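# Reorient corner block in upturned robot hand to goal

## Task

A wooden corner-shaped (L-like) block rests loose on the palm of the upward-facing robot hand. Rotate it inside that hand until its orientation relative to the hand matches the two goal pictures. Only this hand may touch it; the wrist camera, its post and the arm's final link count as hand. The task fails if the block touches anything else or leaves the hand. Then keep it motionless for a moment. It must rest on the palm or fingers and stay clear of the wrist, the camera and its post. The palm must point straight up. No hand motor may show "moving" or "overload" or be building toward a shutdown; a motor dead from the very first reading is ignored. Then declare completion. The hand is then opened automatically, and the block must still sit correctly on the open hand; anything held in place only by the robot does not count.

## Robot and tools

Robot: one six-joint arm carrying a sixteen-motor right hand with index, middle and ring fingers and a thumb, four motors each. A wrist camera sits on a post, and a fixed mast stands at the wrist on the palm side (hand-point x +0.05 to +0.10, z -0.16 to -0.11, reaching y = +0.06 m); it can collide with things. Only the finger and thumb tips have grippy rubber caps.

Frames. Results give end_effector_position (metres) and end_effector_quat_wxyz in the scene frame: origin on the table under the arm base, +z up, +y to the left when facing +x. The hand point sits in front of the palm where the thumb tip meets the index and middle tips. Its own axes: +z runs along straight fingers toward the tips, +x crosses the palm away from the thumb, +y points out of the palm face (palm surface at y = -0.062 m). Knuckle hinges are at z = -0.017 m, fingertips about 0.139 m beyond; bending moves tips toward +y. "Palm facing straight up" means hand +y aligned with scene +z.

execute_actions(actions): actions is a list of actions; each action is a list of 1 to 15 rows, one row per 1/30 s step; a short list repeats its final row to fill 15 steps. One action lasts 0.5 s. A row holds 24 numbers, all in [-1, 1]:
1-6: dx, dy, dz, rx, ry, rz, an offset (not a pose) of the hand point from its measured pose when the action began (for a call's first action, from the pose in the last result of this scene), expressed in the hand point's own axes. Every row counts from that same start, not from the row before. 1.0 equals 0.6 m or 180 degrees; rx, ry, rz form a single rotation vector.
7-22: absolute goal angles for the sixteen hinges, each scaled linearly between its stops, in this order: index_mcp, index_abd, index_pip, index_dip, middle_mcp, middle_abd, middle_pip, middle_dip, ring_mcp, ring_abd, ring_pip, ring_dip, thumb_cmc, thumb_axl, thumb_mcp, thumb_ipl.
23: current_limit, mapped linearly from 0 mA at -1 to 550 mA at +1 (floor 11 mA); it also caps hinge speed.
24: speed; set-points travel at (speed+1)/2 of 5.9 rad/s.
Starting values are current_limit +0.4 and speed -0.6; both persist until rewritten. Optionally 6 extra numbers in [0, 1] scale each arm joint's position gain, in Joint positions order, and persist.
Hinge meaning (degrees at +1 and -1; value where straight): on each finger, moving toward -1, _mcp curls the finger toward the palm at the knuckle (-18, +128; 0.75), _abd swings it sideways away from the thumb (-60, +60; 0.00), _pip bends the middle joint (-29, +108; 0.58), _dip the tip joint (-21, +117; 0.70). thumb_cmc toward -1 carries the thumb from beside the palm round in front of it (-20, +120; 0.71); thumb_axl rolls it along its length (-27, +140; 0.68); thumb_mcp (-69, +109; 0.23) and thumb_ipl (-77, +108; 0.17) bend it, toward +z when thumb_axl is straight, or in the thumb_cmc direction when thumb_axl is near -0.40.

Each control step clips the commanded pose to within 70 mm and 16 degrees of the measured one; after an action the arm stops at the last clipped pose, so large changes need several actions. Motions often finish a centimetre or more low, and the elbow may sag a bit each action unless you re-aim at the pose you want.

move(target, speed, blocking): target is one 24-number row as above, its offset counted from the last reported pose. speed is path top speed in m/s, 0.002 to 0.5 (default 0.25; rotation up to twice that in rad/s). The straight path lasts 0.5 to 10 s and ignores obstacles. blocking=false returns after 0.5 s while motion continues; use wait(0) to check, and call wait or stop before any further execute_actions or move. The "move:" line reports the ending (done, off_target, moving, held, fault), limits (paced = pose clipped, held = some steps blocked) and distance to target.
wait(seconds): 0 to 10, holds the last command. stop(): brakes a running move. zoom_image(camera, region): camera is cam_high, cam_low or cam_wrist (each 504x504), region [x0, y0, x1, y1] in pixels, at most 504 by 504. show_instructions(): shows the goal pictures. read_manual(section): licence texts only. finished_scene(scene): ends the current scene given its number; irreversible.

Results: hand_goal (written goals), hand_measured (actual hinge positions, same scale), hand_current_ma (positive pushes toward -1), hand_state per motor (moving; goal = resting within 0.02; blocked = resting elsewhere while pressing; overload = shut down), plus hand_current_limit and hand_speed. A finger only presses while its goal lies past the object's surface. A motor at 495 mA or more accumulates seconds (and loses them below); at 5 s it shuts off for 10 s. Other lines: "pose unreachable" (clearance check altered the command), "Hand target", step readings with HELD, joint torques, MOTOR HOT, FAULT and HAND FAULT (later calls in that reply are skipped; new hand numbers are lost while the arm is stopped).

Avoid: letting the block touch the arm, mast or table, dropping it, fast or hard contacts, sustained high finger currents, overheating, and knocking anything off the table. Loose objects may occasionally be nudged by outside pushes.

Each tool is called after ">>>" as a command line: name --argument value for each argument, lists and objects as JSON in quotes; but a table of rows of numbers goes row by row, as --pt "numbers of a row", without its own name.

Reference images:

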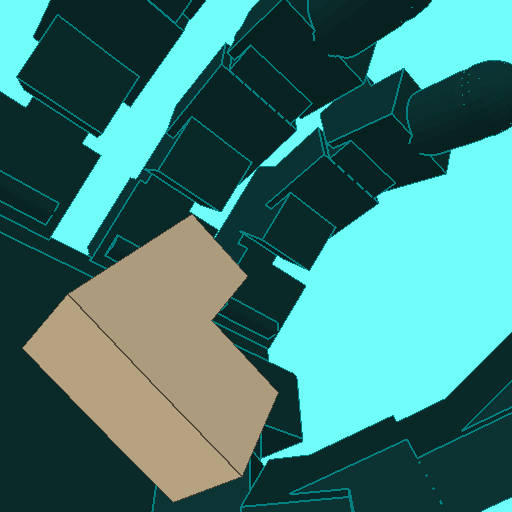

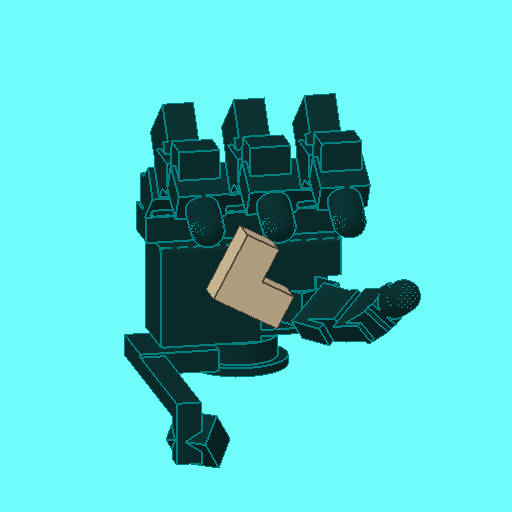

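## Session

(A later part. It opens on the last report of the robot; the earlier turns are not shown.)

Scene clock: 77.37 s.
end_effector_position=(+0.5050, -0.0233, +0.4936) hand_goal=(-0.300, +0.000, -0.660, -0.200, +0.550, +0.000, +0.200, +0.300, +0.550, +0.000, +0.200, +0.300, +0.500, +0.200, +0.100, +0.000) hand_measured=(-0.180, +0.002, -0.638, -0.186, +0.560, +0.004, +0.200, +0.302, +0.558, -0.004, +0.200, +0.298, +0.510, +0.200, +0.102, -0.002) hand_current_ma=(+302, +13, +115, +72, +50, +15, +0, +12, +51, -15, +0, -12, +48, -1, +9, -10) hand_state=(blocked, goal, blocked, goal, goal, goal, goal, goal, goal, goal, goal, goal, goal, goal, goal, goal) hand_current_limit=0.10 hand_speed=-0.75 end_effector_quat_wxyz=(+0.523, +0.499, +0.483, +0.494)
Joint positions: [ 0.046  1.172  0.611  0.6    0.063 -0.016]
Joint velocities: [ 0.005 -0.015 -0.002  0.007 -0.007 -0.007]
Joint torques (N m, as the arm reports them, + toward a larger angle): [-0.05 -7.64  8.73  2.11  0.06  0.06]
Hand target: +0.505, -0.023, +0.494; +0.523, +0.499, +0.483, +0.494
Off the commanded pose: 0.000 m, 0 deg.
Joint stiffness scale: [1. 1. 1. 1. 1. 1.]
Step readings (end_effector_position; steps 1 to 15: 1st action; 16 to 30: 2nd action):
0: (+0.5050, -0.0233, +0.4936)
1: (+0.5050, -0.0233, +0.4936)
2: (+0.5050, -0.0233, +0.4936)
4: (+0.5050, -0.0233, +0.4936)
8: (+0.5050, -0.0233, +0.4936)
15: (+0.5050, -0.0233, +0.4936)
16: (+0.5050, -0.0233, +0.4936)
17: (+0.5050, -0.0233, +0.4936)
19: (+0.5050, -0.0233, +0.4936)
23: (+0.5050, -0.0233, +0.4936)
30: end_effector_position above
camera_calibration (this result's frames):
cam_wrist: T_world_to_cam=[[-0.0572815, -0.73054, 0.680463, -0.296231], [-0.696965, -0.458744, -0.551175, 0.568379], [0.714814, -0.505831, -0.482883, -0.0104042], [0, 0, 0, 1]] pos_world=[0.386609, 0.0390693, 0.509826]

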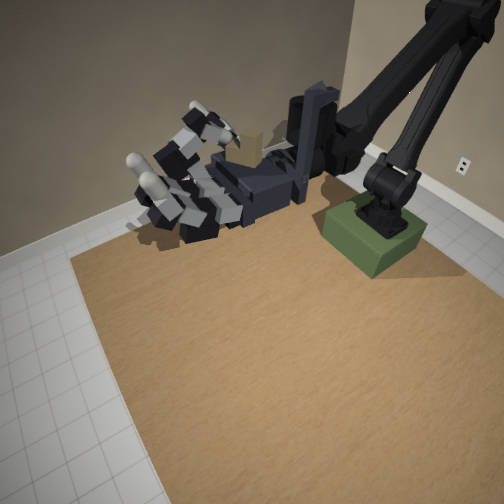

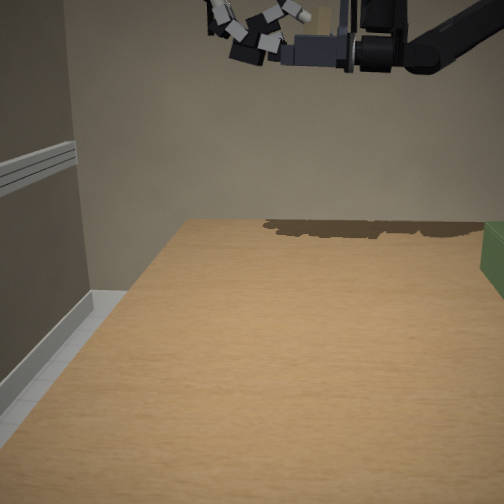

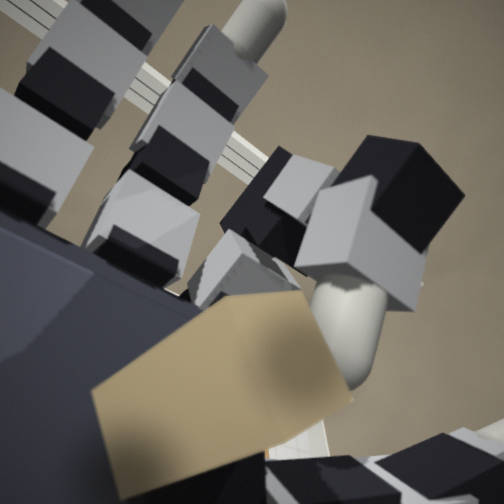

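>>> execute_actions --actions '[[[0,0,0,0,0,0,-0.35,0,-0.5,-0.05,0.55,0,0.2,0.3,0.55,0,0.2,0.3,0.65,0.2,0.1,0,0.15,-0.8]],[[0,0,0,0,0,0,-0.35,0,-0.5,-0.05,0.55,0,0.2,0.3,0.55,0,0.2,0.3,0.65,0.2,0.1,0,0.15,-0.8]]]'

>>> zoom_image --camera "cam_high" --region '[170, 60, 310, 200]'

>>> zoom_image --camera "cam_low" --region '[230, 0, 370, 80]'

Scene clock: 78.80 s.
end_effector_position=(+0.5050, -0.0233, +0.4936) hand_goal=(-0.350, +0.000, -0.500, -0.050, +0.550, +0.000, +0.200, +0.300, +0.550, +0.000, +0.200, +0.300, +0.650, +0.200, +0.100, +0.000) hand_measured=(-0.348, +0.002, -0.510, -0.054, +0.560, +0.004, +0.200, +0.302, +0.558, -0.004, +0.200, +0.298, +0.660, +0.200, +0.102, -0.002) hand_current_ma=(+11, +13, -45, -20, +50, +15, +0, +12, +51, -15, +0, -12, +50, -1, +11, -9) hand_state=(goal, goal, goal, goal, goal, goal, goal, goal, goal, goal, goal, goal, goal, goal, goal, goal) hand_current_limit=0.15 hand_speed=-0.80 end_effector_quat_wxyz=(+0.523, +0.499, +0.483, +0.494)
Joint positions: [ 0.046  1.172  0.611  0.6    0.063 -0.016]
Joint velocities: [-0.005 -0.005 -0.012 -0.017 -0.007  0.007]
Joint torques (N m, as the arm reports them, + toward a larger angle): [ 0.16 -7.32  8.7   2.03  0.05  0.06]
Hand target: +0.505, -0.023, +0.494; +0.523, +0.499, +0.483, +0.494
Off the commanded pose: 0.000 m, 0 deg.
Joint stiffness scale: [1. 1. 1. 1. 1. 1.]
Step readings (end_effector_position; steps 1 to 15: 1st action; 16 to 30: 2nd action):
0: (+0.5050, -0.0233, +0.4936)
1: (+0.5050, -0.0233, +0.4936)
2: (+0.5050, -0.0233, +0.4936)
4: (+0.5050, -0.0233, +0.4936)
8: (+0.5050, -0.0233, +0.4936)
15: (+0.5050, -0.0233, +0.4936)
16: (+0.5050, -0.0233, +0.4936)
17: (+0.5050, -0.0233, +0.4936)
19: (+0.5050, -0.0233, +0.4936)
23: (+0.5050, -0.0233, +0.4936)
30: end_effector_position above
camera_calibration (this result's frames):
cam_wrist: T_world_to_cam=[[-0.0572815, -0.73054, 0.680463, -0.296231], [-0.696965, -0.458744, -0.551175, 0.568379], [0.714814, -0.505831, -0.482883, -0.0104042], [0, 0, 0, 1]] pos_world=[0.386609, 0.0390693, 0.509826]

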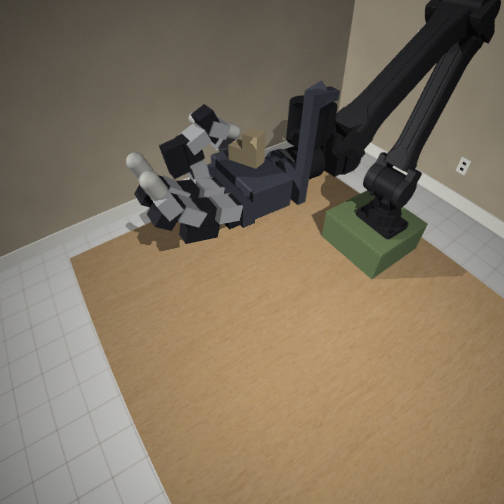

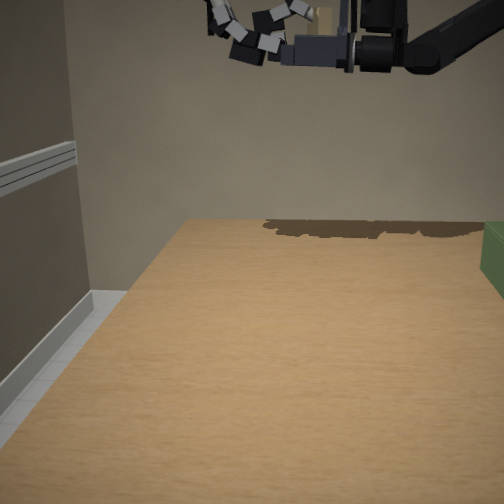

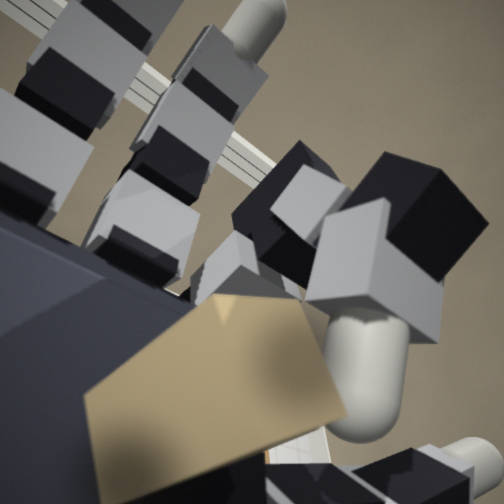

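Region (170, 60, 310, 200) of cam_high's 504x504 image, scaled by 3.600, with more detail than that image has.

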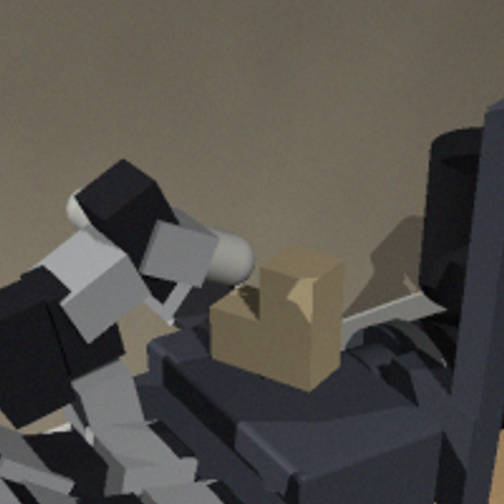

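Region (230, 0, 370, 80) of cam_low's 504x504 image, scaled by 3.600, with more detail than that image has; it fills the top 288 rows of this view, and the rest is white.

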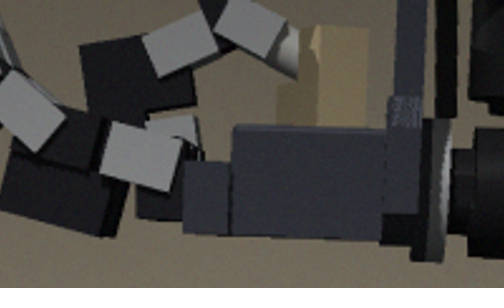

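>>> execute_actions --actions '[[[0,0,0,0,0,0,0.0,0,-0.3,0.2,0.3,0,-0.2,0.45,0.55,0,0.2,0.3,0.5,0.2,0.1,0,0.15,-0.2]],[[0,0,0,0,0,0,0.55,0.3,0.2,0.3,-0.1,0.1,-0.2,0.48,0.55,0,0.2,0.3,0.5,0.2,0.1,0,0.15,0]],[[0,0,0,0,0,0,0.55,0.3,0.2,0.3,-0.4,0.25,-0.22,0.46,0.55,0,0.2,0.3,0.5,0.2,0.1,0,0.15,-0.4]],[[0,0,0,0,0,0,0.55,0.3,0.2,0.3,-0.4,0.25,-0.22,0.46,0.55,0,0.2,0.3,0.5,0.2,0.1,0,0.15,-0.4]]]'

>>> zoom_image --camera "cam_high" --region '[170, 60, 310, 200]'

>>> zoom_image --camera "cam_low" --region '[230, 0, 370, 80]'

Scene clock: 81.43 s.
end_effector_position=(+0.5050, -0.0233, +0.4936) hand_goal=(+0.550, +0.300, +0.200, +0.300, -0.400, +0.250, -0.220, +0.460, +0.550, +0.000, +0.200, +0.300, +0.500, +0.200, +0.100, +0.000) hand_measured=(+0.558, +0.298, +0.200, +0.298, -0.398, +0.248, -0.220, +0.462, +0.558, -0.004, +0.200, +0.298, +0.526, +0.200, +0.102, -0.002) hand_current_ma=(+46, -11, -1, -13, +10, -10, +1, +11, +52, -15, +0, -12, +137, -1, +13, -8) hand_state=(goal, goal, goal, goal, goal, goal, goal, goal, goal, goal, goal, goal, blocked, goal, goal, goal) hand_current_limit=0.15 hand_speed=-0.40 end_effector_quat_wxyz=(+0.523, +0.499, +0.483, +0.494)
Joint positions: [ 0.046  1.172  0.611  0.6    0.063 -0.016]
Joint velocities: [-0.005 -0.015 -0.002 -0.022  0.037 -0.007]
Joint torques (N m, as the arm reports them, + toward a larger angle): [-0.03 -7.62  8.7   2.07  0.09  0.04]
Hand target: +0.505, -0.023, +0.494; +0.523, +0.499, +0.483, +0.494
Off the commanded pose: 0.000 m, 0 deg.
Joint stiffness scale: [1. 1. 1. 1. 1. 1.]
Step readings (end_effector_position; steps 1 to 15: 1st action; 16 to 30: 2nd action; 31 to 45: 3rd action; 46 to 60: 4th action):
0: (+0.5050, -0.0233, +0.4936)
1: (+0.5050, -0.0233, +0.4936)
2: (+0.5050, -0.0233, +0.4936)
4: (+0.5050, -0.0233, +0.4936)
8: (+0.5050, -0.0233, +0.4936)
15: (+0.5050, -0.0233, +0.4936)
16: (+0.5050, -0.0233, +0.4936)
17: (+0.5050, -0.0233, +0.4936)
19: (+0.5050, -0.0233, +0.4936)
23: (+0.5050, -0.0233, +0.4936)
30: (+0.5050, -0.0233, +0.4936)
31: (+0.5050, -0.0233, +0.4936)
32: (+0.5050, -0.0233, +0.4936)
34: (+0.5050, -0.0233, +0.4936)
38: (+0.5050, -0.0233, +0.4936)
45: (+0.5050, -0.0233, +0.4936)
46: (+0.5050, -0.0233, +0.4936)
47: (+0.5050, -0.0233, +0.4936)
49: (+0.5050, -0.0233, +0.4936)
53: (+0.5050, -0.0233, +0.4936)
60: end_effector_position above
camera_calibration (this result's frames):
cam_wrist: T_world_to_cam=[[-0.0572815, -0.73054, 0.680463, -0.296231], [-0.696965, -0.458744, -0.551175, 0.568379], [0.714814, -0.505831, -0.482883, -0.0104042], [0, 0, 0, 1]] pos_world=[0.386609, 0.0390693, 0.509826]

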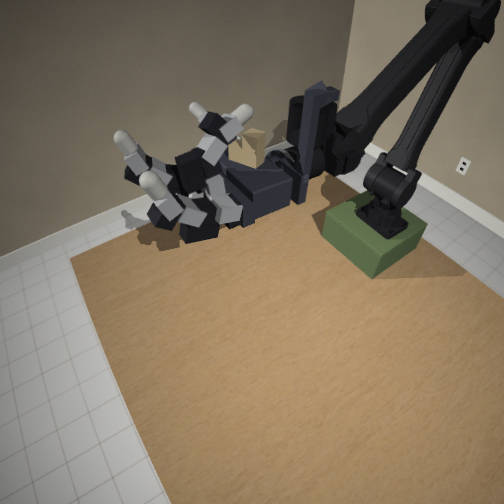

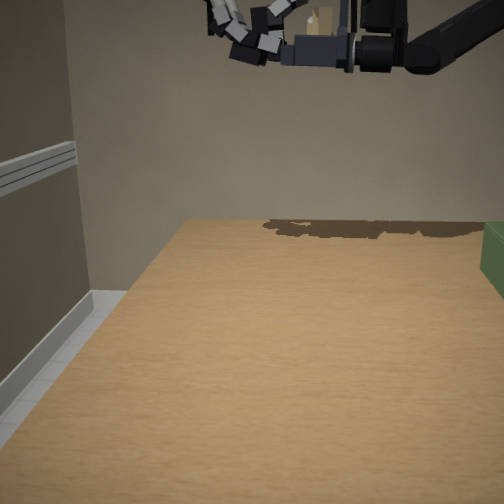

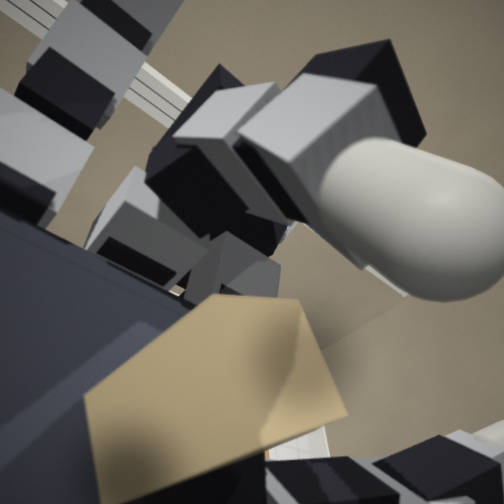

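Region (170, 60, 310, 200) of cam_high's 504x504 image, scaled by 3.600, with more detail than that image has.

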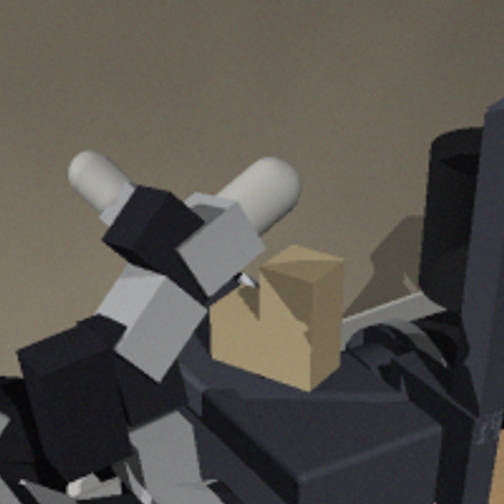

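Region (230, 0, 370, 80) of cam_low's 504x504 image, scaled by 3.600, with more detail than that image has; it fills the top 288 rows of this view, and the rest is white.

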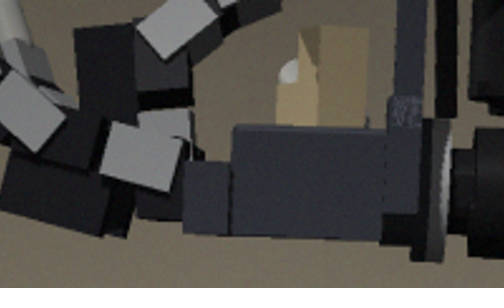

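>>> execute_actions --actions '[[[0,0,0,0,0,0,0.55,0.3,0.2,0.3,-0.4,-0.05,-0.25,0.43,0.55,0,0.2,0.3,0.55,0.2,0.1,0,0.1,-0.4]],[[0,0,0,0,0,0,0.55,0.3,0.2,0.3,-0.44,-0.05,-0.4,0.3,0.55,0,0.2,0.3,0.55,0.2,0.1,0,0.1,-0.65]],[[0,0,0,0,0,0,0.55,0.3,0.2,0.3,-0.44,-0.05,-0.4,0.3,0.55,0,0.2,0.3,0.55,0.2,0.1,0,0.1,-0.65]]]'

>>> zoom_image --camera "cam_high" --region '[170, 60, 310, 200]'

>>> zoom_image --camera "cam_low" --region '[230, 0, 370, 80]'

Scene clock: 83.33 s.
end_effector_position=(+0.5050, -0.0233, +0.4936) hand_goal=(+0.550, +0.300, +0.200, +0.300, -0.440, -0.050, -0.400, +0.300, +0.550, +0.000, +0.200, +0.300, +0.550, +0.200, +0.100, +0.000) hand_measured=(+0.558, +0.298, +0.200, +0.298, -0.430, -0.048, -0.360, +0.322, +0.558, -0.004, +0.200, +0.298, +0.560, +0.200, +0.102, -0.002) hand_current_ma=(+46, -11, -1, -13, +52, +4, +203, +112, +52, -15, +0, -12, +52, -1, +14, -8) hand_state=(goal, goal, goal, goal, goal, goal, blocked, blocked, goal, goal, goal, goal, goal, goal, goal, goal) hand_current_limit=0.10 hand_speed=-0.65 end_effector_quat_wxyz=(+0.523, +0.499, +0.483, +0.494)
Joint positions: [ 0.046  1.172  0.611  0.6    0.063 -0.016]
Joint velocities: [-0.015  0.005 -0.002 -0.007 -0.037 -0.007]
Joint torques (N m, as the arm reports them, + toward a larger angle): [ 0.12 -7.62  8.77  2.04  0.06  0.03]
Hand target: +0.505, -0.023, +0.494; +0.523, +0.499, +0.483, +0.494
Off the commanded pose: 0.000 m, 0 deg.
Joint stiffness scale: [1. 1. 1. 1. 1. 1.]
Step readings (end_effector_position; steps 1 to 15: 1st action; 16 to 30: 2nd action; 31 to 45: 3rd action):
0: (+0.5050, -0.0233, +0.4936)
1: (+0.5050, -0.0233, +0.4936)
2: (+0.5050, -0.0233, +0.4936)
4: (+0.5050, -0.0233, +0.4936)
8: (+0.5050, -0.0233, +0.4936)
15: (+0.5050, -0.0233, +0.4936)
16: (+0.5050, -0.0233, +0.4936)
17: (+0.5050, -0.0233, +0.4936)
19: (+0.5050, -0.0233, +0.4936)
23: (+0.5050, -0.0233, +0.4936)
30: (+0.5050, -0.0233, +0.4936)
31: (+0.5050, -0.0233, +0.4936)
32: (+0.5050, -0.0233, +0.4936)
34: (+0.5050, -0.0233, +0.4936)
38: (+0.5050, -0.0233, +0.4936)
45: end_effector_position above
camera_calibration (this result's frames):
cam_wrist: T_world_to_cam=[[-0.0572815, -0.73054, 0.680463, -0.296231], [-0.696965, -0.458744, -0.551175, 0.568379], [0.714814, -0.505831, -0.482883, -0.0104042], [0, 0, 0, 1]] pos_world=[0.386609, 0.0390693, 0.509826]

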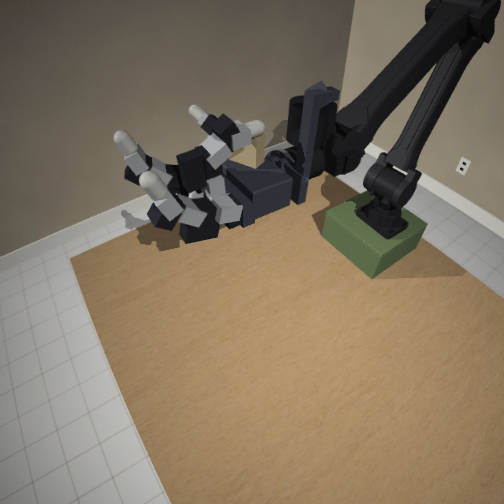

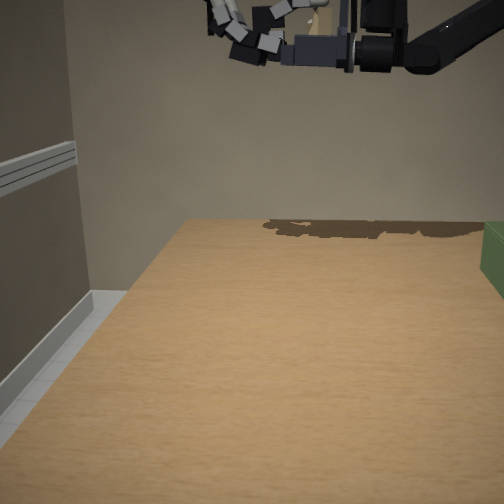

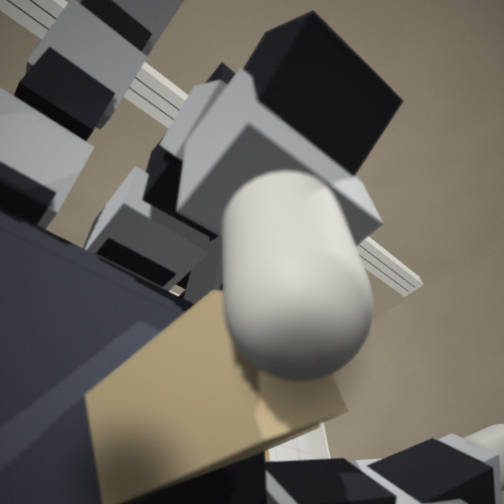

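Region (170, 60, 310, 200) of cam_high's 504x504 image, scaled by 3.600, with more detail than that image has.

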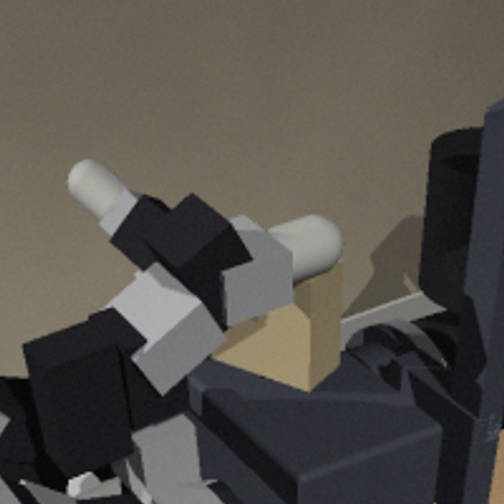

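Region (230, 0, 370, 80) of cam_low's 504x504 image, scaled by 3.600, with more detail than that image has; it fills the top 288 rows of this view, and the rest is white.

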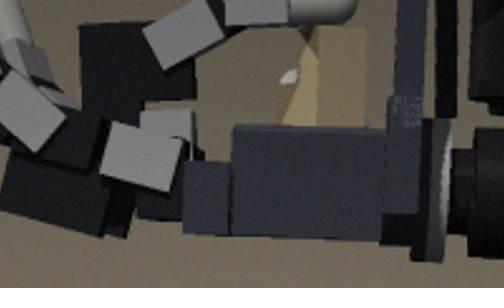

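On top. Drag toward the fingers as before.

>>> execute_actions --actions '[[[0,0,0,0,0,0,0.55,0.3,0.2,0.3,-0.28,-0.05,-0.55,0.2,0.55,0,0.2,0.3,0.55,0.2,0.1,0,0,-0.75]],[[0,0,0,0,0,0,0.55,0.3,0.2,0.3,-0.28,-0.05,-0.55,0.2,0.55,0,0.2,0.3,0.55,0.2,0.1,0,0,-0.75]],[[0,0,0,0,0,0,0.55,0.3,0.2,0.3,-0.13,-0.05,-0.65,0.15,0.55,0,0.2,0.3,0.55,0.2,0.1,0,0,-0.75]],[[0,0,0,0,0,0,0.55,0.3,0.2,0.3,-0.13,-0.05,-0.65,0.15,0.55,0,0.2,0.3,0.55,0.2,0.1,0,0,-0.75]]]'

>>> zoom_image --camera "cam_high" --region '[170, 60, 310, 200]'

>>> zoom_image --camera "cam_low" --region '[230, 0, 370, 80]'

Scene clock: 85.83 s.
end_effector_position=(+0.5050, -0.0233, +0.4936) hand_goal=(+0.550, +0.300, +0.200, +0.300, -0.130, -0.050, -0.650, +0.150, +0.550, +0.000, +0.200, +0.300, +0.550, +0.200, +0.100, +0.000) hand_measured=(+0.558, +0.298, +0.200, +0.298, -0.114, -0.050, -0.552, +0.166, +0.558, -0.004, +0.200, +0.298, +0.560, +0.200, +0.102, -0.002) hand_current_ma=(+46, -11, -1, -13, +82, +4, +275, +81, +52, -15, +0, -12, +52, -1, +14, -8) hand_state=(goal, goal, goal, goal, goal, goal, blocked, goal, goal, goal, goal, goal, goal, goal, goal, goal) hand_current_limit=0.00 hand_speed=-0.75 end_effector_quat_wxyz=(+0.523, +0.499, +0.483, +0.494)
Joint positions: [ 0.046  1.172  0.611  0.6    0.063 -0.016]
Joint velocities: [-0.015 -0.005  0.002  0.002 -0.007 -0.007]
Joint torques (N m, as the arm reports them, + toward a larger angle): [-0.16 -7.51  8.73  2.1   0.07  0.04]
Hand target: +0.505, -0.023, +0.494; +0.523, +0.499, +0.483, +0.494
Off the commanded pose: 0.000 m, 0 deg.
Joint stiffness scale: [1. 1. 1. 1. 1. 1.]
Step readings (end_effector_position; steps 1 to 15: 1st action; 16 to 30: 2nd action; 31 to 45: 3rd action; 46 to 60: 4th action):
0: (+0.5050, -0.0233, +0.4936)
1: (+0.5050, -0.0233, +0.4936)
2: (+0.5050, -0.0233, +0.4936)
4: (+0.5050, -0.0233, +0.4936)
8: (+0.5050, -0.0233, +0.4936)
15: (+0.5050, -0.0233, +0.4936)
16: (+0.5050, -0.0233, +0.4936)
17: (+0.5050, -0.0233, +0.4936)
19: (+0.5050, -0.0233, +0.4936)
23: (+0.5050, -0.0233, +0.4936)
30: (+0.5050, -0.0233, +0.4936)
31: (+0.5050, -0.0233, +0.4936)
32: (+0.5050, -0.0233, +0.4936)
34: (+0.5050, -0.0233, +0.4936)
38: (+0.5050, -0.0233, +0.4936)
45: (+0.5050, -0.0233, +0.4936)
46: (+0.5050, -0.0233, +0.4936)
47: (+0.5050, -0.0233, +0.4936)
49: (+0.5050, -0.0233, +0.4936)
53: (+0.5050, -0.0233, +0.4936)
60: end_effector_position above
camera_calibration (this result's frames):
cam_wrist: T_world_to_cam=[[-0.0572815, -0.73054, 0.680463, -0.296231], [-0.696965, -0.458744, -0.551175, 0.568379], [0.714814, -0.505831, -0.482883, -0.0104042], [0, 0, 0, 1]] pos_world=[0.386609, 0.0390693, 0.509826]

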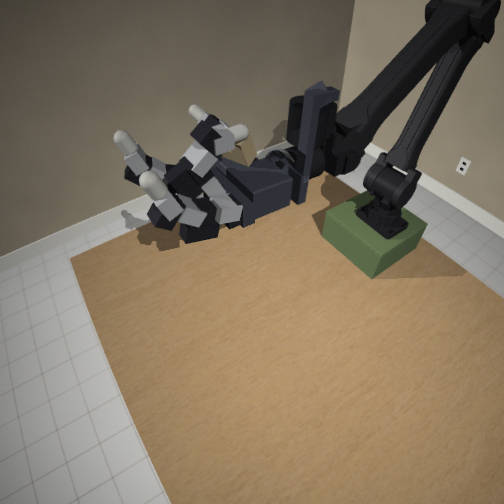

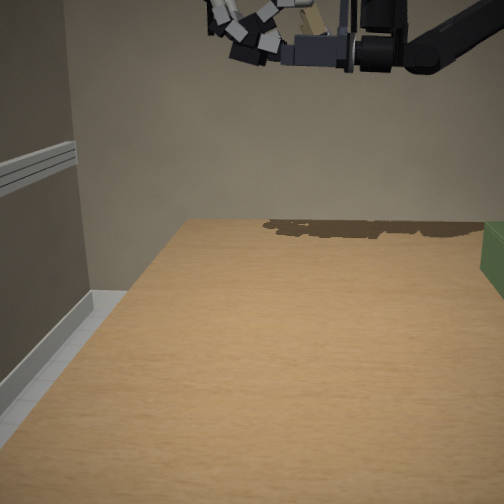

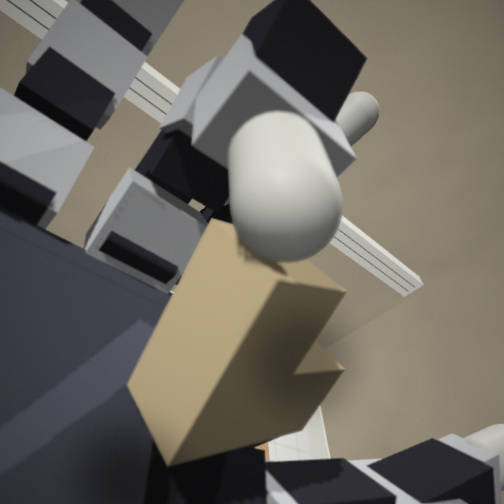

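Region (170, 60, 310, 200) of cam_high's 504x504 image, scaled by 3.600, with more detail than that image has.

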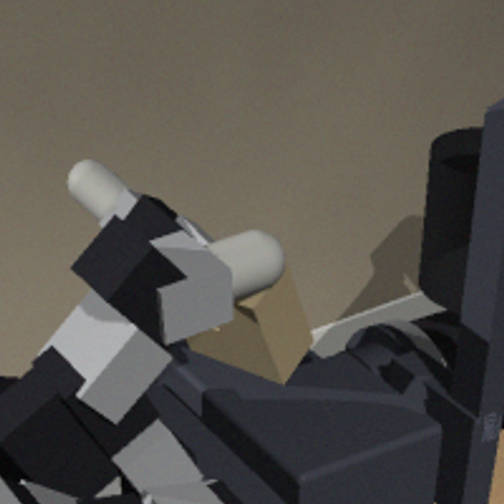

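Region (230, 0, 370, 80) of cam_low's 504x504 image, scaled by 3.600, with more detail than that image has; it fills the top 288 rows of this view, and the rest is white.

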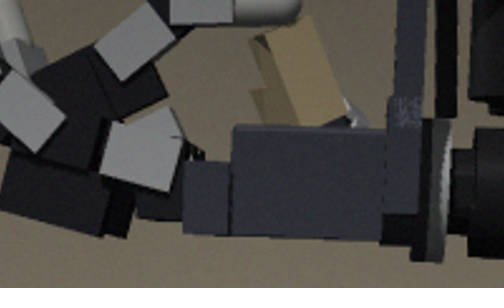

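>>> execute_actions --actions '[[[0,0,0,0,0,0,0.55,0.3,0.2,0.3,0.02,-0.05,-0.75,0.1,0.55,0,0.2,0.3,0.55,0.2,0.1,0,0,-0.75]],[[0,0,0,0,0,0,0.55,0.3,0.2,0.3,0.02,-0.05,-0.75,0.1,0.55,0,0.2,0.3,0.55,0.2,0.1,0,0,-0.75]]]'

>>> zoom_image --camera "cam_high" --region '[170, 60, 310, 200]'

>>> zoom_image --camera "cam_low" --region '[230, 0, 370, 80]'

Scene clock: 94.53 s.
end_effector_position=(+0.5050, -0.0233, +0.4936) hand_goal=(+0.550, +0.300, +0.200, +0.300, +0.020, -0.050, -0.750, +0.100, +0.550, +0.000, +0.200, +0.300, +0.550, +0.200, +0.100, +0.000) hand_measured=(+0.558, +0.298, +0.200, +0.298, +0.022, -0.050, -0.750, +0.102, +0.558, -0.004, +0.200, +0.298, +0.560, +0.200, +0.102, -0.002) hand_current_ma=(+47, -11, -1, -13, +14, +4, +0, +11, +52, -15, +0, -12, +52, -1, +14, -8) hand_state=(goal, goal, goal, goal, goal, goal, goal, goal, goal, goal, goal, goal, goal, goal, goal, goal) hand_current_limit=0.00 hand_speed=-0.75 end_effector_quat_wxyz=(+0.523, +0.499, +0.483, +0.494)
Joint positions: [ 0.046  1.172  0.611  0.6    0.063 -0.016]
Joint velocities: [ 0.005 -0.005 -0.007 -0.007  0.022  0.022]
Joint torques (N m, as the arm reports them, + toward a larger angle): [-0.01 -7.74  8.74  2.06  0.05  0.04]
Hand target: +0.505, -0.023, +0.494; +0.523, +0.499, +0.483, +0.494
Off the commanded pose: 0.000 m, 0 deg.
Joint stiffness scale: [1. 1. 1. 1. 1. 1.]
Step readings (end_effector_position; steps 1 to 15: 1st action; 16 to 30: 2nd action):
0: (+0.5050, -0.0233, +0.4936)
1: (+0.5050, -0.0233, +0.4936)
2: (+0.5050, -0.0233, +0.4936)
4: (+0.5050, -0.0233, +0.4936)
8: (+0.5050, -0.0233, +0.4936)
15: (+0.5050, -0.0233, +0.4936)
16: (+0.5050, -0.0233, +0.4936)
17: (+0.5050, -0.0233, +0.4936)
19: (+0.5050, -0.0233, +0.4936)
23: (+0.5050, -0.0233, +0.4936)
30: end_effector_position above
camera_calibration (this result's frames):
cam_wrist: T_world_to_cam=[[-0.0572815, -0.73054, 0.680463, -0.296231], [-0.696965, -0.458744, -0.551175, 0.568379], [0.714814, -0.505831, -0.482883, -0.0104042], [0, 0, 0, 1]] pos_world=[0.386609, 0.0390693, 0.509826]

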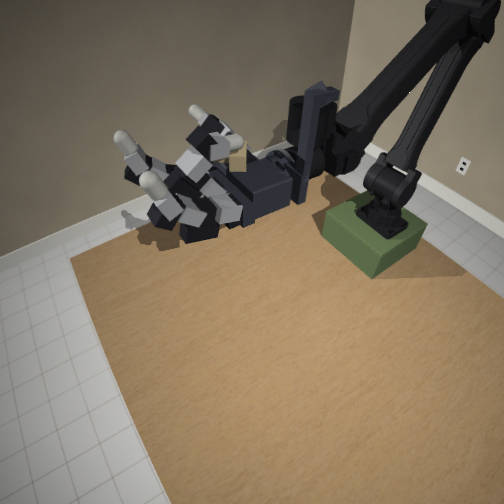

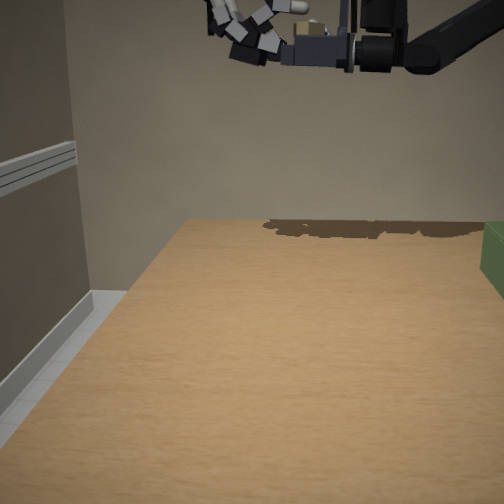

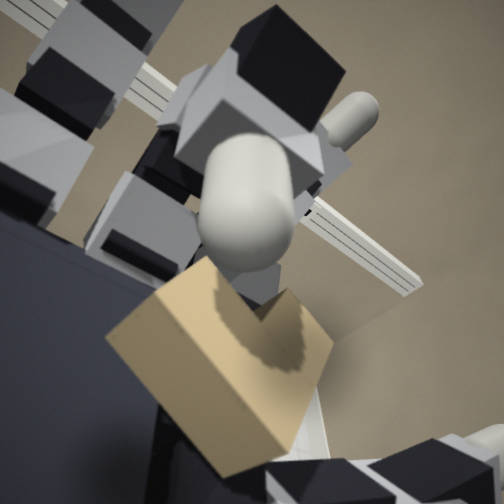

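Region (170, 60, 310, 200) of cam_high's 504x504 image, scaled by 3.600, with more detail than that image has.

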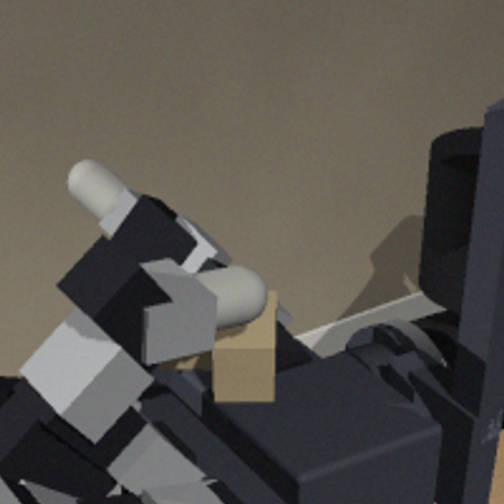

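Region (230, 0, 370, 80) of cam_low's 504x504 image, scaled by 3.600, with more detail than that image has; it fills the top 288 rows of this view, and the rest is white.

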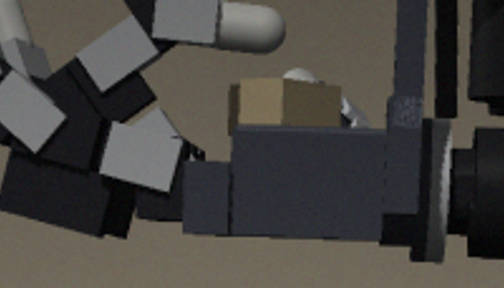

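>>> execute_actions --actions '[[[0,0,0,0,0,0,0.55,0.3,0.2,0.3,0.1,-0.05,-0.4,0.3,0.55,0,0.2,0.3,0.55,0.2,0.1,0,0,-0.6]],[[0,0,0,0,0,0,0.55,0.3,0.2,0.3,0.55,0,0.2,0.3,0.55,0,0.2,0.3,0.55,0.2,0.1,0,0,-0.6]],[[0,0,0,0,0,0,0.55,0,0.2,0.3,0.55,0,0.2,0.3,0.55,0,0.2,0.3,0.55,0.2,0.1,0,0,-0.6]]]'

Scene clock: 97.37 s.
end_effector_position=(+0.5050, -0.0233, +0.4936) hand_goal=(+0.550, +0.000, +0.200, +0.300, +0.550, +0.000, +0.200, +0.300, +0.550, +0.000, +0.200, +0.300, +0.550, +0.200, +0.100, +0.000) hand_measured=(+0.558, +0.006, +0.200, +0.298, +0.560, -0.004, +0.198, +0.298, +0.558, -0.004, +0.200, +0.298, +0.560, +0.200, +0.102, -0.002) hand_current_ma=(+47, +4, -1, -13, +49, -16, +5, -13, +52, -15, +0, -12, +52, -1, +14, -8) hand_state=(goal, moving, goal, goal, goal, goal, moving, goal, goal, goal, goal, goal, goal, goal, goal, goal) hand_current_limit=0.00 hand_speed=-0.60 end_effector_quat_wxyz=(+0.523, +0.499, +0.483, +0.494)
Joint positions: [ 0.046  1.172  0.611  0.6    0.063 -0.016]
Joint velocities: [-0.005 -0.015 -0.002 -0.002 -0.007 -0.022]
Joint torques (N m, as the arm reports them, + toward a larger angle): [-0.12 -7.54  8.83  2.1   0.09  0.06]
Hand target: +0.505, -0.023, +0.494; +0.523, +0.499, +0.483, +0.494
Off the commanded pose: 0.000 m, 0 deg.
Joint stiffness scale: [1. 1. 1. 1. 1. 1.]
Step readings (end_effector_position; steps 1 to 15: 1st action; 16 to 30: 2nd action; 31 to 45: 3rd action):
0: (+0.5050, -0.0233, +0.4936)
1: (+0.5050, -0.0233, +0.4936)
2: (+0.5050, -0.0233, +0.4936)
4: (+0.5050, -0.0233, +0.4936)
8: (+0.5050, -0.0233, +0.4936)
15: (+0.5050, -0.0233, +0.4936)
16: (+0.5050, -0.0233, +0.4936)
17: (+0.5050, -0.0233, +0.4936)
19: (+0.5050, -0.0233, +0.4936)
23: (+0.5050, -0.0233, +0.4936)
30: (+0.5050, -0.0233, +0.4936)
31: (+0.5050, -0.0233, +0.4936)
32: (+0.5050, -0.0233, +0.4936)
34: (+0.5050, -0.0233, +0.4936)
38: (+0.5050, -0.0233, +0.4936)
45: end_effector_position above
camera_calibration (this result's frames):
cam_wrist: T_world_to_cam=[[-0.0572815, -0.73054, 0.680463, -0.296231], [-0.696965, -0.458744, -0.551175, 0.568379], [0.714814, -0.505831, -0.482883, -0.0104042], [0, 0, 0, 1]] pos_world=[0.386609, 0.0390693, 0.509826]

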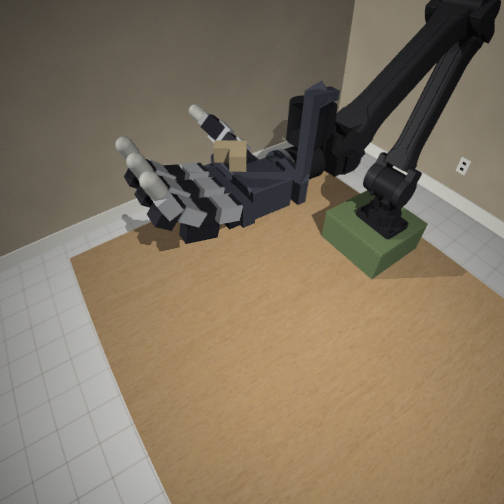

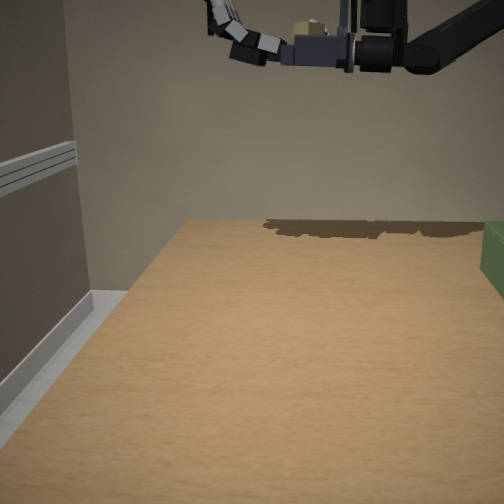

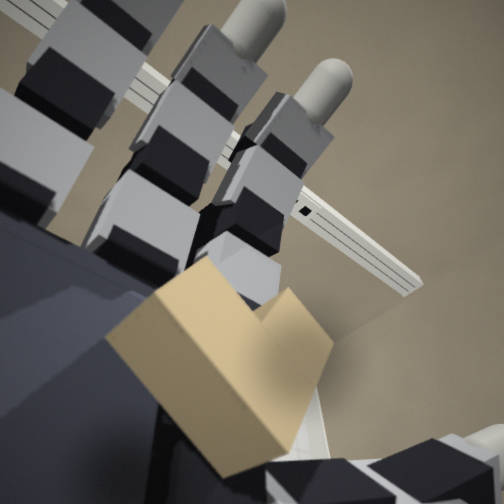

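>>> zoom_image --camera "cam_high" --region '[170,80,310,220]'

Region (170, 80, 310, 220) of cam_high's 504x504 image, scaled by 3.600, with more detail than that image has.

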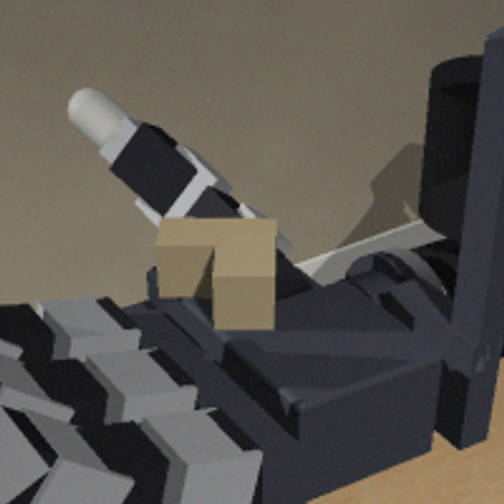

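>>> execute_actions --actions '[[[0,0,0,0,0,0,0.45,0,-0.88,-0.68,0.55,0,0.2,0.3,0.55,0,0.2,0.3,0.55,0.2,0.1,0,0.1,-0.5]],[[0,0,0,0,0,0,0.3,0,-0.88,-0.68,0.55,0,0.2,0.3,0.55,0,0.2,0.3,0.55,0.2,0.1,0,0.1,-0.5]],[[0,0,0,0,0,0,0.13,0,-0.88,-0.62,0.55,0,0.2,0.3,0.55,0,0.2,0.3,0.55,0.2,0.1,0,0.1,-0.7]],[[0,0,0,0,0,0,0.07,0,-0.88,-0.4,0.55,0,0.2,0.3,0.55,0,0.2,0.3,0.55,0.2,0.1,0,0.1,-0.75]],[[0,0,0,0,0,0,0.07,0,-0.88,-0.4,0.55,0,0.2,0.3,0.55,0,0.2,0.3,0.55,0.2,0.1,0,0.1,-0.75]]]'

>>> zoom_image --camera "cam_high" --region '[150,80,310,240]'

Scene clock: 103.57 s.
end_effector_position=(+0.5050, -0.0233, +0.4936) hand_goal=(+0.070, +0.000, -0.880, -0.400, +0.550, +0.000, +0.200, +0.300, +0.550, +0.000, +0.200, +0.300, +0.550, +0.200, +0.100, +0.000) hand_measured=(+0.080, +0.002, -0.880, -0.406, +0.560, -0.004, +0.200, +0.298, +0.558, -0.004, +0.200, +0.298, +0.560, +0.200, +0.102, -0.002) hand_current_ma=(+56, +13, -4, -26, +49, -16, -2, -13, +52, -15, +0, -12, +52, -1, +14, -8) hand_state=(goal, goal, goal, goal, goal, goal, goal, goal, goal, goal, goal, goal, goal, goal, goal, goal) hand_current_limit=0.10 hand_speed=-0.75 end_effector_quat_wxyz=(+0.523, +0.499, +0.483, +0.494)
Joint positions: [ 0.046  1.172  0.611  0.6    0.063 -0.016]
Joint velocities: [ 0.005 -0.015 -0.007 -0.017 -0.007 -0.007]
Joint torques (N m, as the arm reports them, + toward a larger angle): [-0.09 -7.58  8.77  2.05  0.06  0.03]
Hand target: +0.505, -0.023, +0.494; +0.523, +0.499, +0.483, +0.494
Off the commanded pose: 0.000 m, 0 deg.
Joint stiffness scale: [1. 1. 1. 1. 1. 1.]
Step readings (end_effector_position; steps 1 to 15: 1st action; 16 to 30: 2nd action; 31 to 45: 3rd action; 46 to 60: 4th action; 61 to 75: 5th action):
0: (+0.5050, -0.0233, +0.4936)
1: (+0.5050, -0.0233, +0.4936)
2: (+0.5050, -0.0233, +0.4936)
4: (+0.5050, -0.0233, +0.4936)
8: (+0.5050, -0.0233, +0.4936)
15: (+0.5050, -0.0233, +0.4936)
16: (+0.5050, -0.0233, +0.4936)
17: (+0.5050, -0.0233, +0.4936)
19: (+0.5050, -0.0233, +0.4936)
23: (+0.5050, -0.0233, +0.4936)
30: (+0.5050, -0.0233, +0.4936)
31: (+0.5050, -0.0233, +0.4936)
32: (+0.5050, -0.0233, +0.4936)
34: (+0.5050, -0.0233, +0.4936)
38: (+0.5050, -0.0233, +0.4936)
45: (+0.5050, -0.0233, +0.4936)
46: (+0.5050, -0.0233, +0.4936)
47: (+0.5050, -0.0233, +0.4936)
49: (+0.5050, -0.0233, +0.4936)
53: (+0.5050, -0.0233, +0.4936)
60: (+0.5050, -0.0233, +0.4936)
61: (+0.5050, -0.0233, +0.4936)
62: (+0.5050, -0.0233, +0.4936)
64: (+0.5050, -0.0233, +0.4936)
68: (+0.5050, -0.0233, +0.4936)
75: end_effector_position above
camera_calibration (this result's frames):
cam_wrist: T_world_to_cam=[[-0.0572815, -0.73054, 0.680463, -0.296231], [-0.696965, -0.458744, -0.551175, 0.568379], [0.714814, -0.505831, -0.482883, -0.0104042], [0, 0, 0, 1]] pos_world=[0.386609, 0.0390693, 0.509826]

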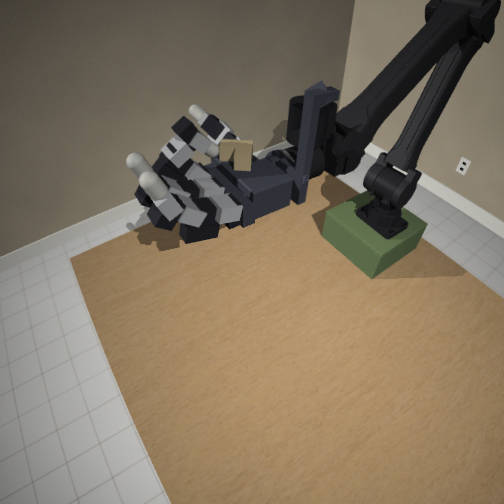

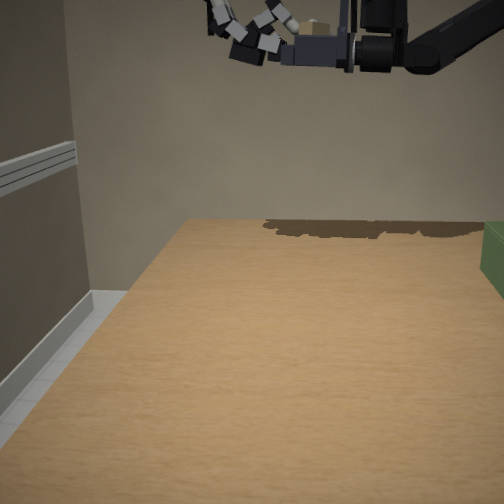

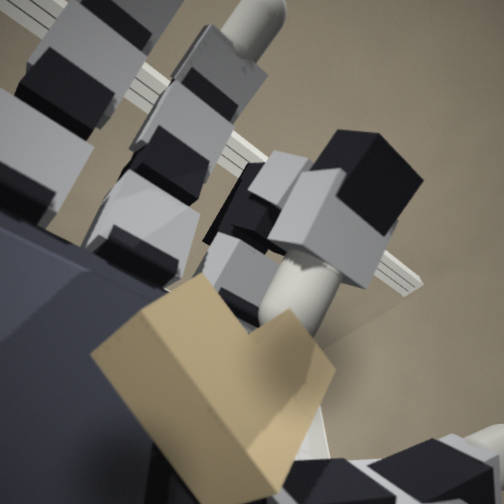

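Region (150, 80, 310, 240) of cam_high's 504x504 image, scaled by 3.150, with more detail than that image has.

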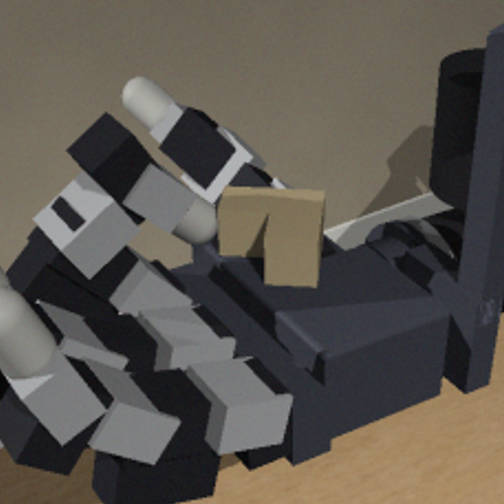

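>>> execute_actions --actions '[[[0,0,0,0,0,0,0.07,0,-0.88,-0.4,0.3,0,-0.66,-0.15,0.55,0,0.2,0.3,0.55,0.2,0.1,0,0.1,-0.5]],[[0,0,0,0,0,0,0.07,0,-0.88,-0.4,0.07,0,-0.66,-0.18,0.55,0,0.2,0.3,0.55,0.2,0.1,0,0.1,-0.5]],[[0,0,0,0,0,0,0.07,0,-0.88,-0.4,-0.12,0,-0.66,-0.24,0.55,0,0.2,0.3,0.55,0.2,0.1,0,0.1,-0.7]],[[0,0,0,0,0,0,0.07,0,-0.88,-0.4,-0.12,0,-0.66,-0.24,0.55,0,0.2,0.3,0.55,0.2,0.1,0,0.1,-0.7]]]'

>>> zoom_image --camera "cam_high" --region '[150,80,310,240]'

Scene clock: 106.67 s.
end_effector_position=(+0.5050, -0.0233, +0.4936) hand_goal=(+0.070, +0.000, -0.880, -0.400, -0.120, +0.000, -0.660, -0.240, +0.550, +0.000, +0.200, +0.300, +0.550, +0.200, +0.100, +0.000) hand_measured=(+0.080, +0.002, -0.880, -0.404, -0.076, -0.004, -0.642, -0.236, +0.558, -0.004, +0.200, +0.298, +0.560, +0.200, +0.102, -0.002) hand_current_ma=(+56, +13, -4, -19, +234, -15, +89, +25, +52, -15, +0, -12, +52, -1, +14, -8) hand_state=(goal, goal, goal, goal, blocked, goal, goal, goal, goal, goal, goal, goal, goal, goal, goal, goal) hand_current_limit=0.10 hand_speed=-0.70 end_effector_quat_wxyz=(+0.523, +0.499, +0.483, +0.494)
Joint positions: [ 0.046  1.172  0.611  0.6    0.063 -0.016]
Joint velocities: [-0.015  0.024  0.007  0.007 -0.051  0.081]
Joint torques (N m, as the arm reports them, + toward a larger angle): [ 0.09 -7.62  8.59  1.97  0.09  0.05]
Hand target: +0.505, -0.023, +0.494; +0.523, +0.499, +0.483, +0.494
Off the commanded pose: 0.000 m, 0 deg.
Joint stiffness scale: [1. 1. 1. 1. 1. 1.]
Step readings (end_effector_position; steps 1 to 15: 1st action; 16 to 30: 2nd action; 31 to 45: 3rd action; 46 to 60: 4th action):
0: (+0.5050, -0.0233, +0.4936)
1: (+0.5050, -0.0233, +0.4936)
2: (+0.5050, -0.0233, +0.4936)
4: (+0.5050, -0.0233, +0.4936)
8: (+0.5050, -0.0233, +0.4936)
15: (+0.5050, -0.0233, +0.4936)
16: (+0.5050, -0.0233, +0.4936)
17: (+0.5050, -0.0233, +0.4936)
19: (+0.5050, -0.0233, +0.4936)
23: (+0.5050, -0.0233, +0.4936)
30: (+0.5050, -0.0233, +0.4936)
31: (+0.5050, -0.0233, +0.4936)
32: (+0.5050, -0.0233, +0.4936)
34: (+0.5050, -0.0233, +0.4936)
38: (+0.5050, -0.0233, +0.4936)
45: (+0.5050, -0.0233, +0.4936)
46: (+0.5050, -0.0233, +0.4936)
47: (+0.5050, -0.0233, +0.4936)
49: (+0.5050, -0.0233, +0.4936)
53: (+0.5050, -0.0233, +0.4936)
60: end_effector_position above
camera_calibration (this result's frames):
cam_wrist: T_world_to_cam=[[-0.0572815, -0.73054, 0.680463, -0.296231], [-0.696965, -0.458744, -0.551175, 0.568379], [0.714814, -0.505831, -0.482883, -0.0104042], [0, 0, 0, 1]] pos_world=[0.386609, 0.0390693, 0.509826]

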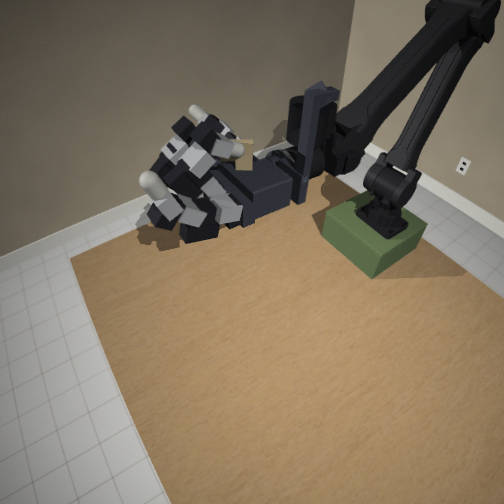

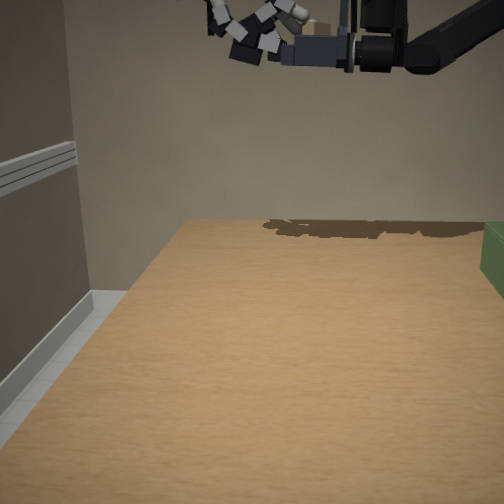

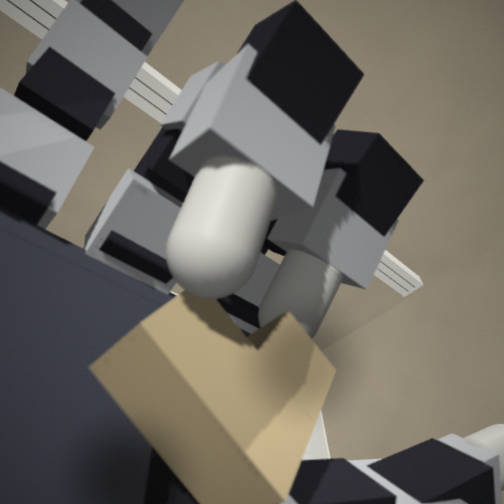

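Region (150, 80, 310, 240) of cam_high's 504x504 image, scaled by 3.150, with more detail than that image has.

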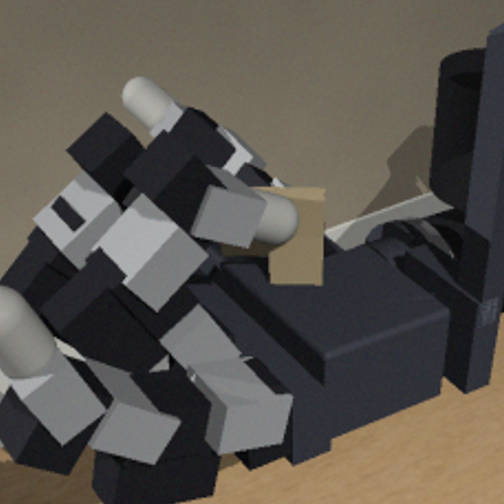

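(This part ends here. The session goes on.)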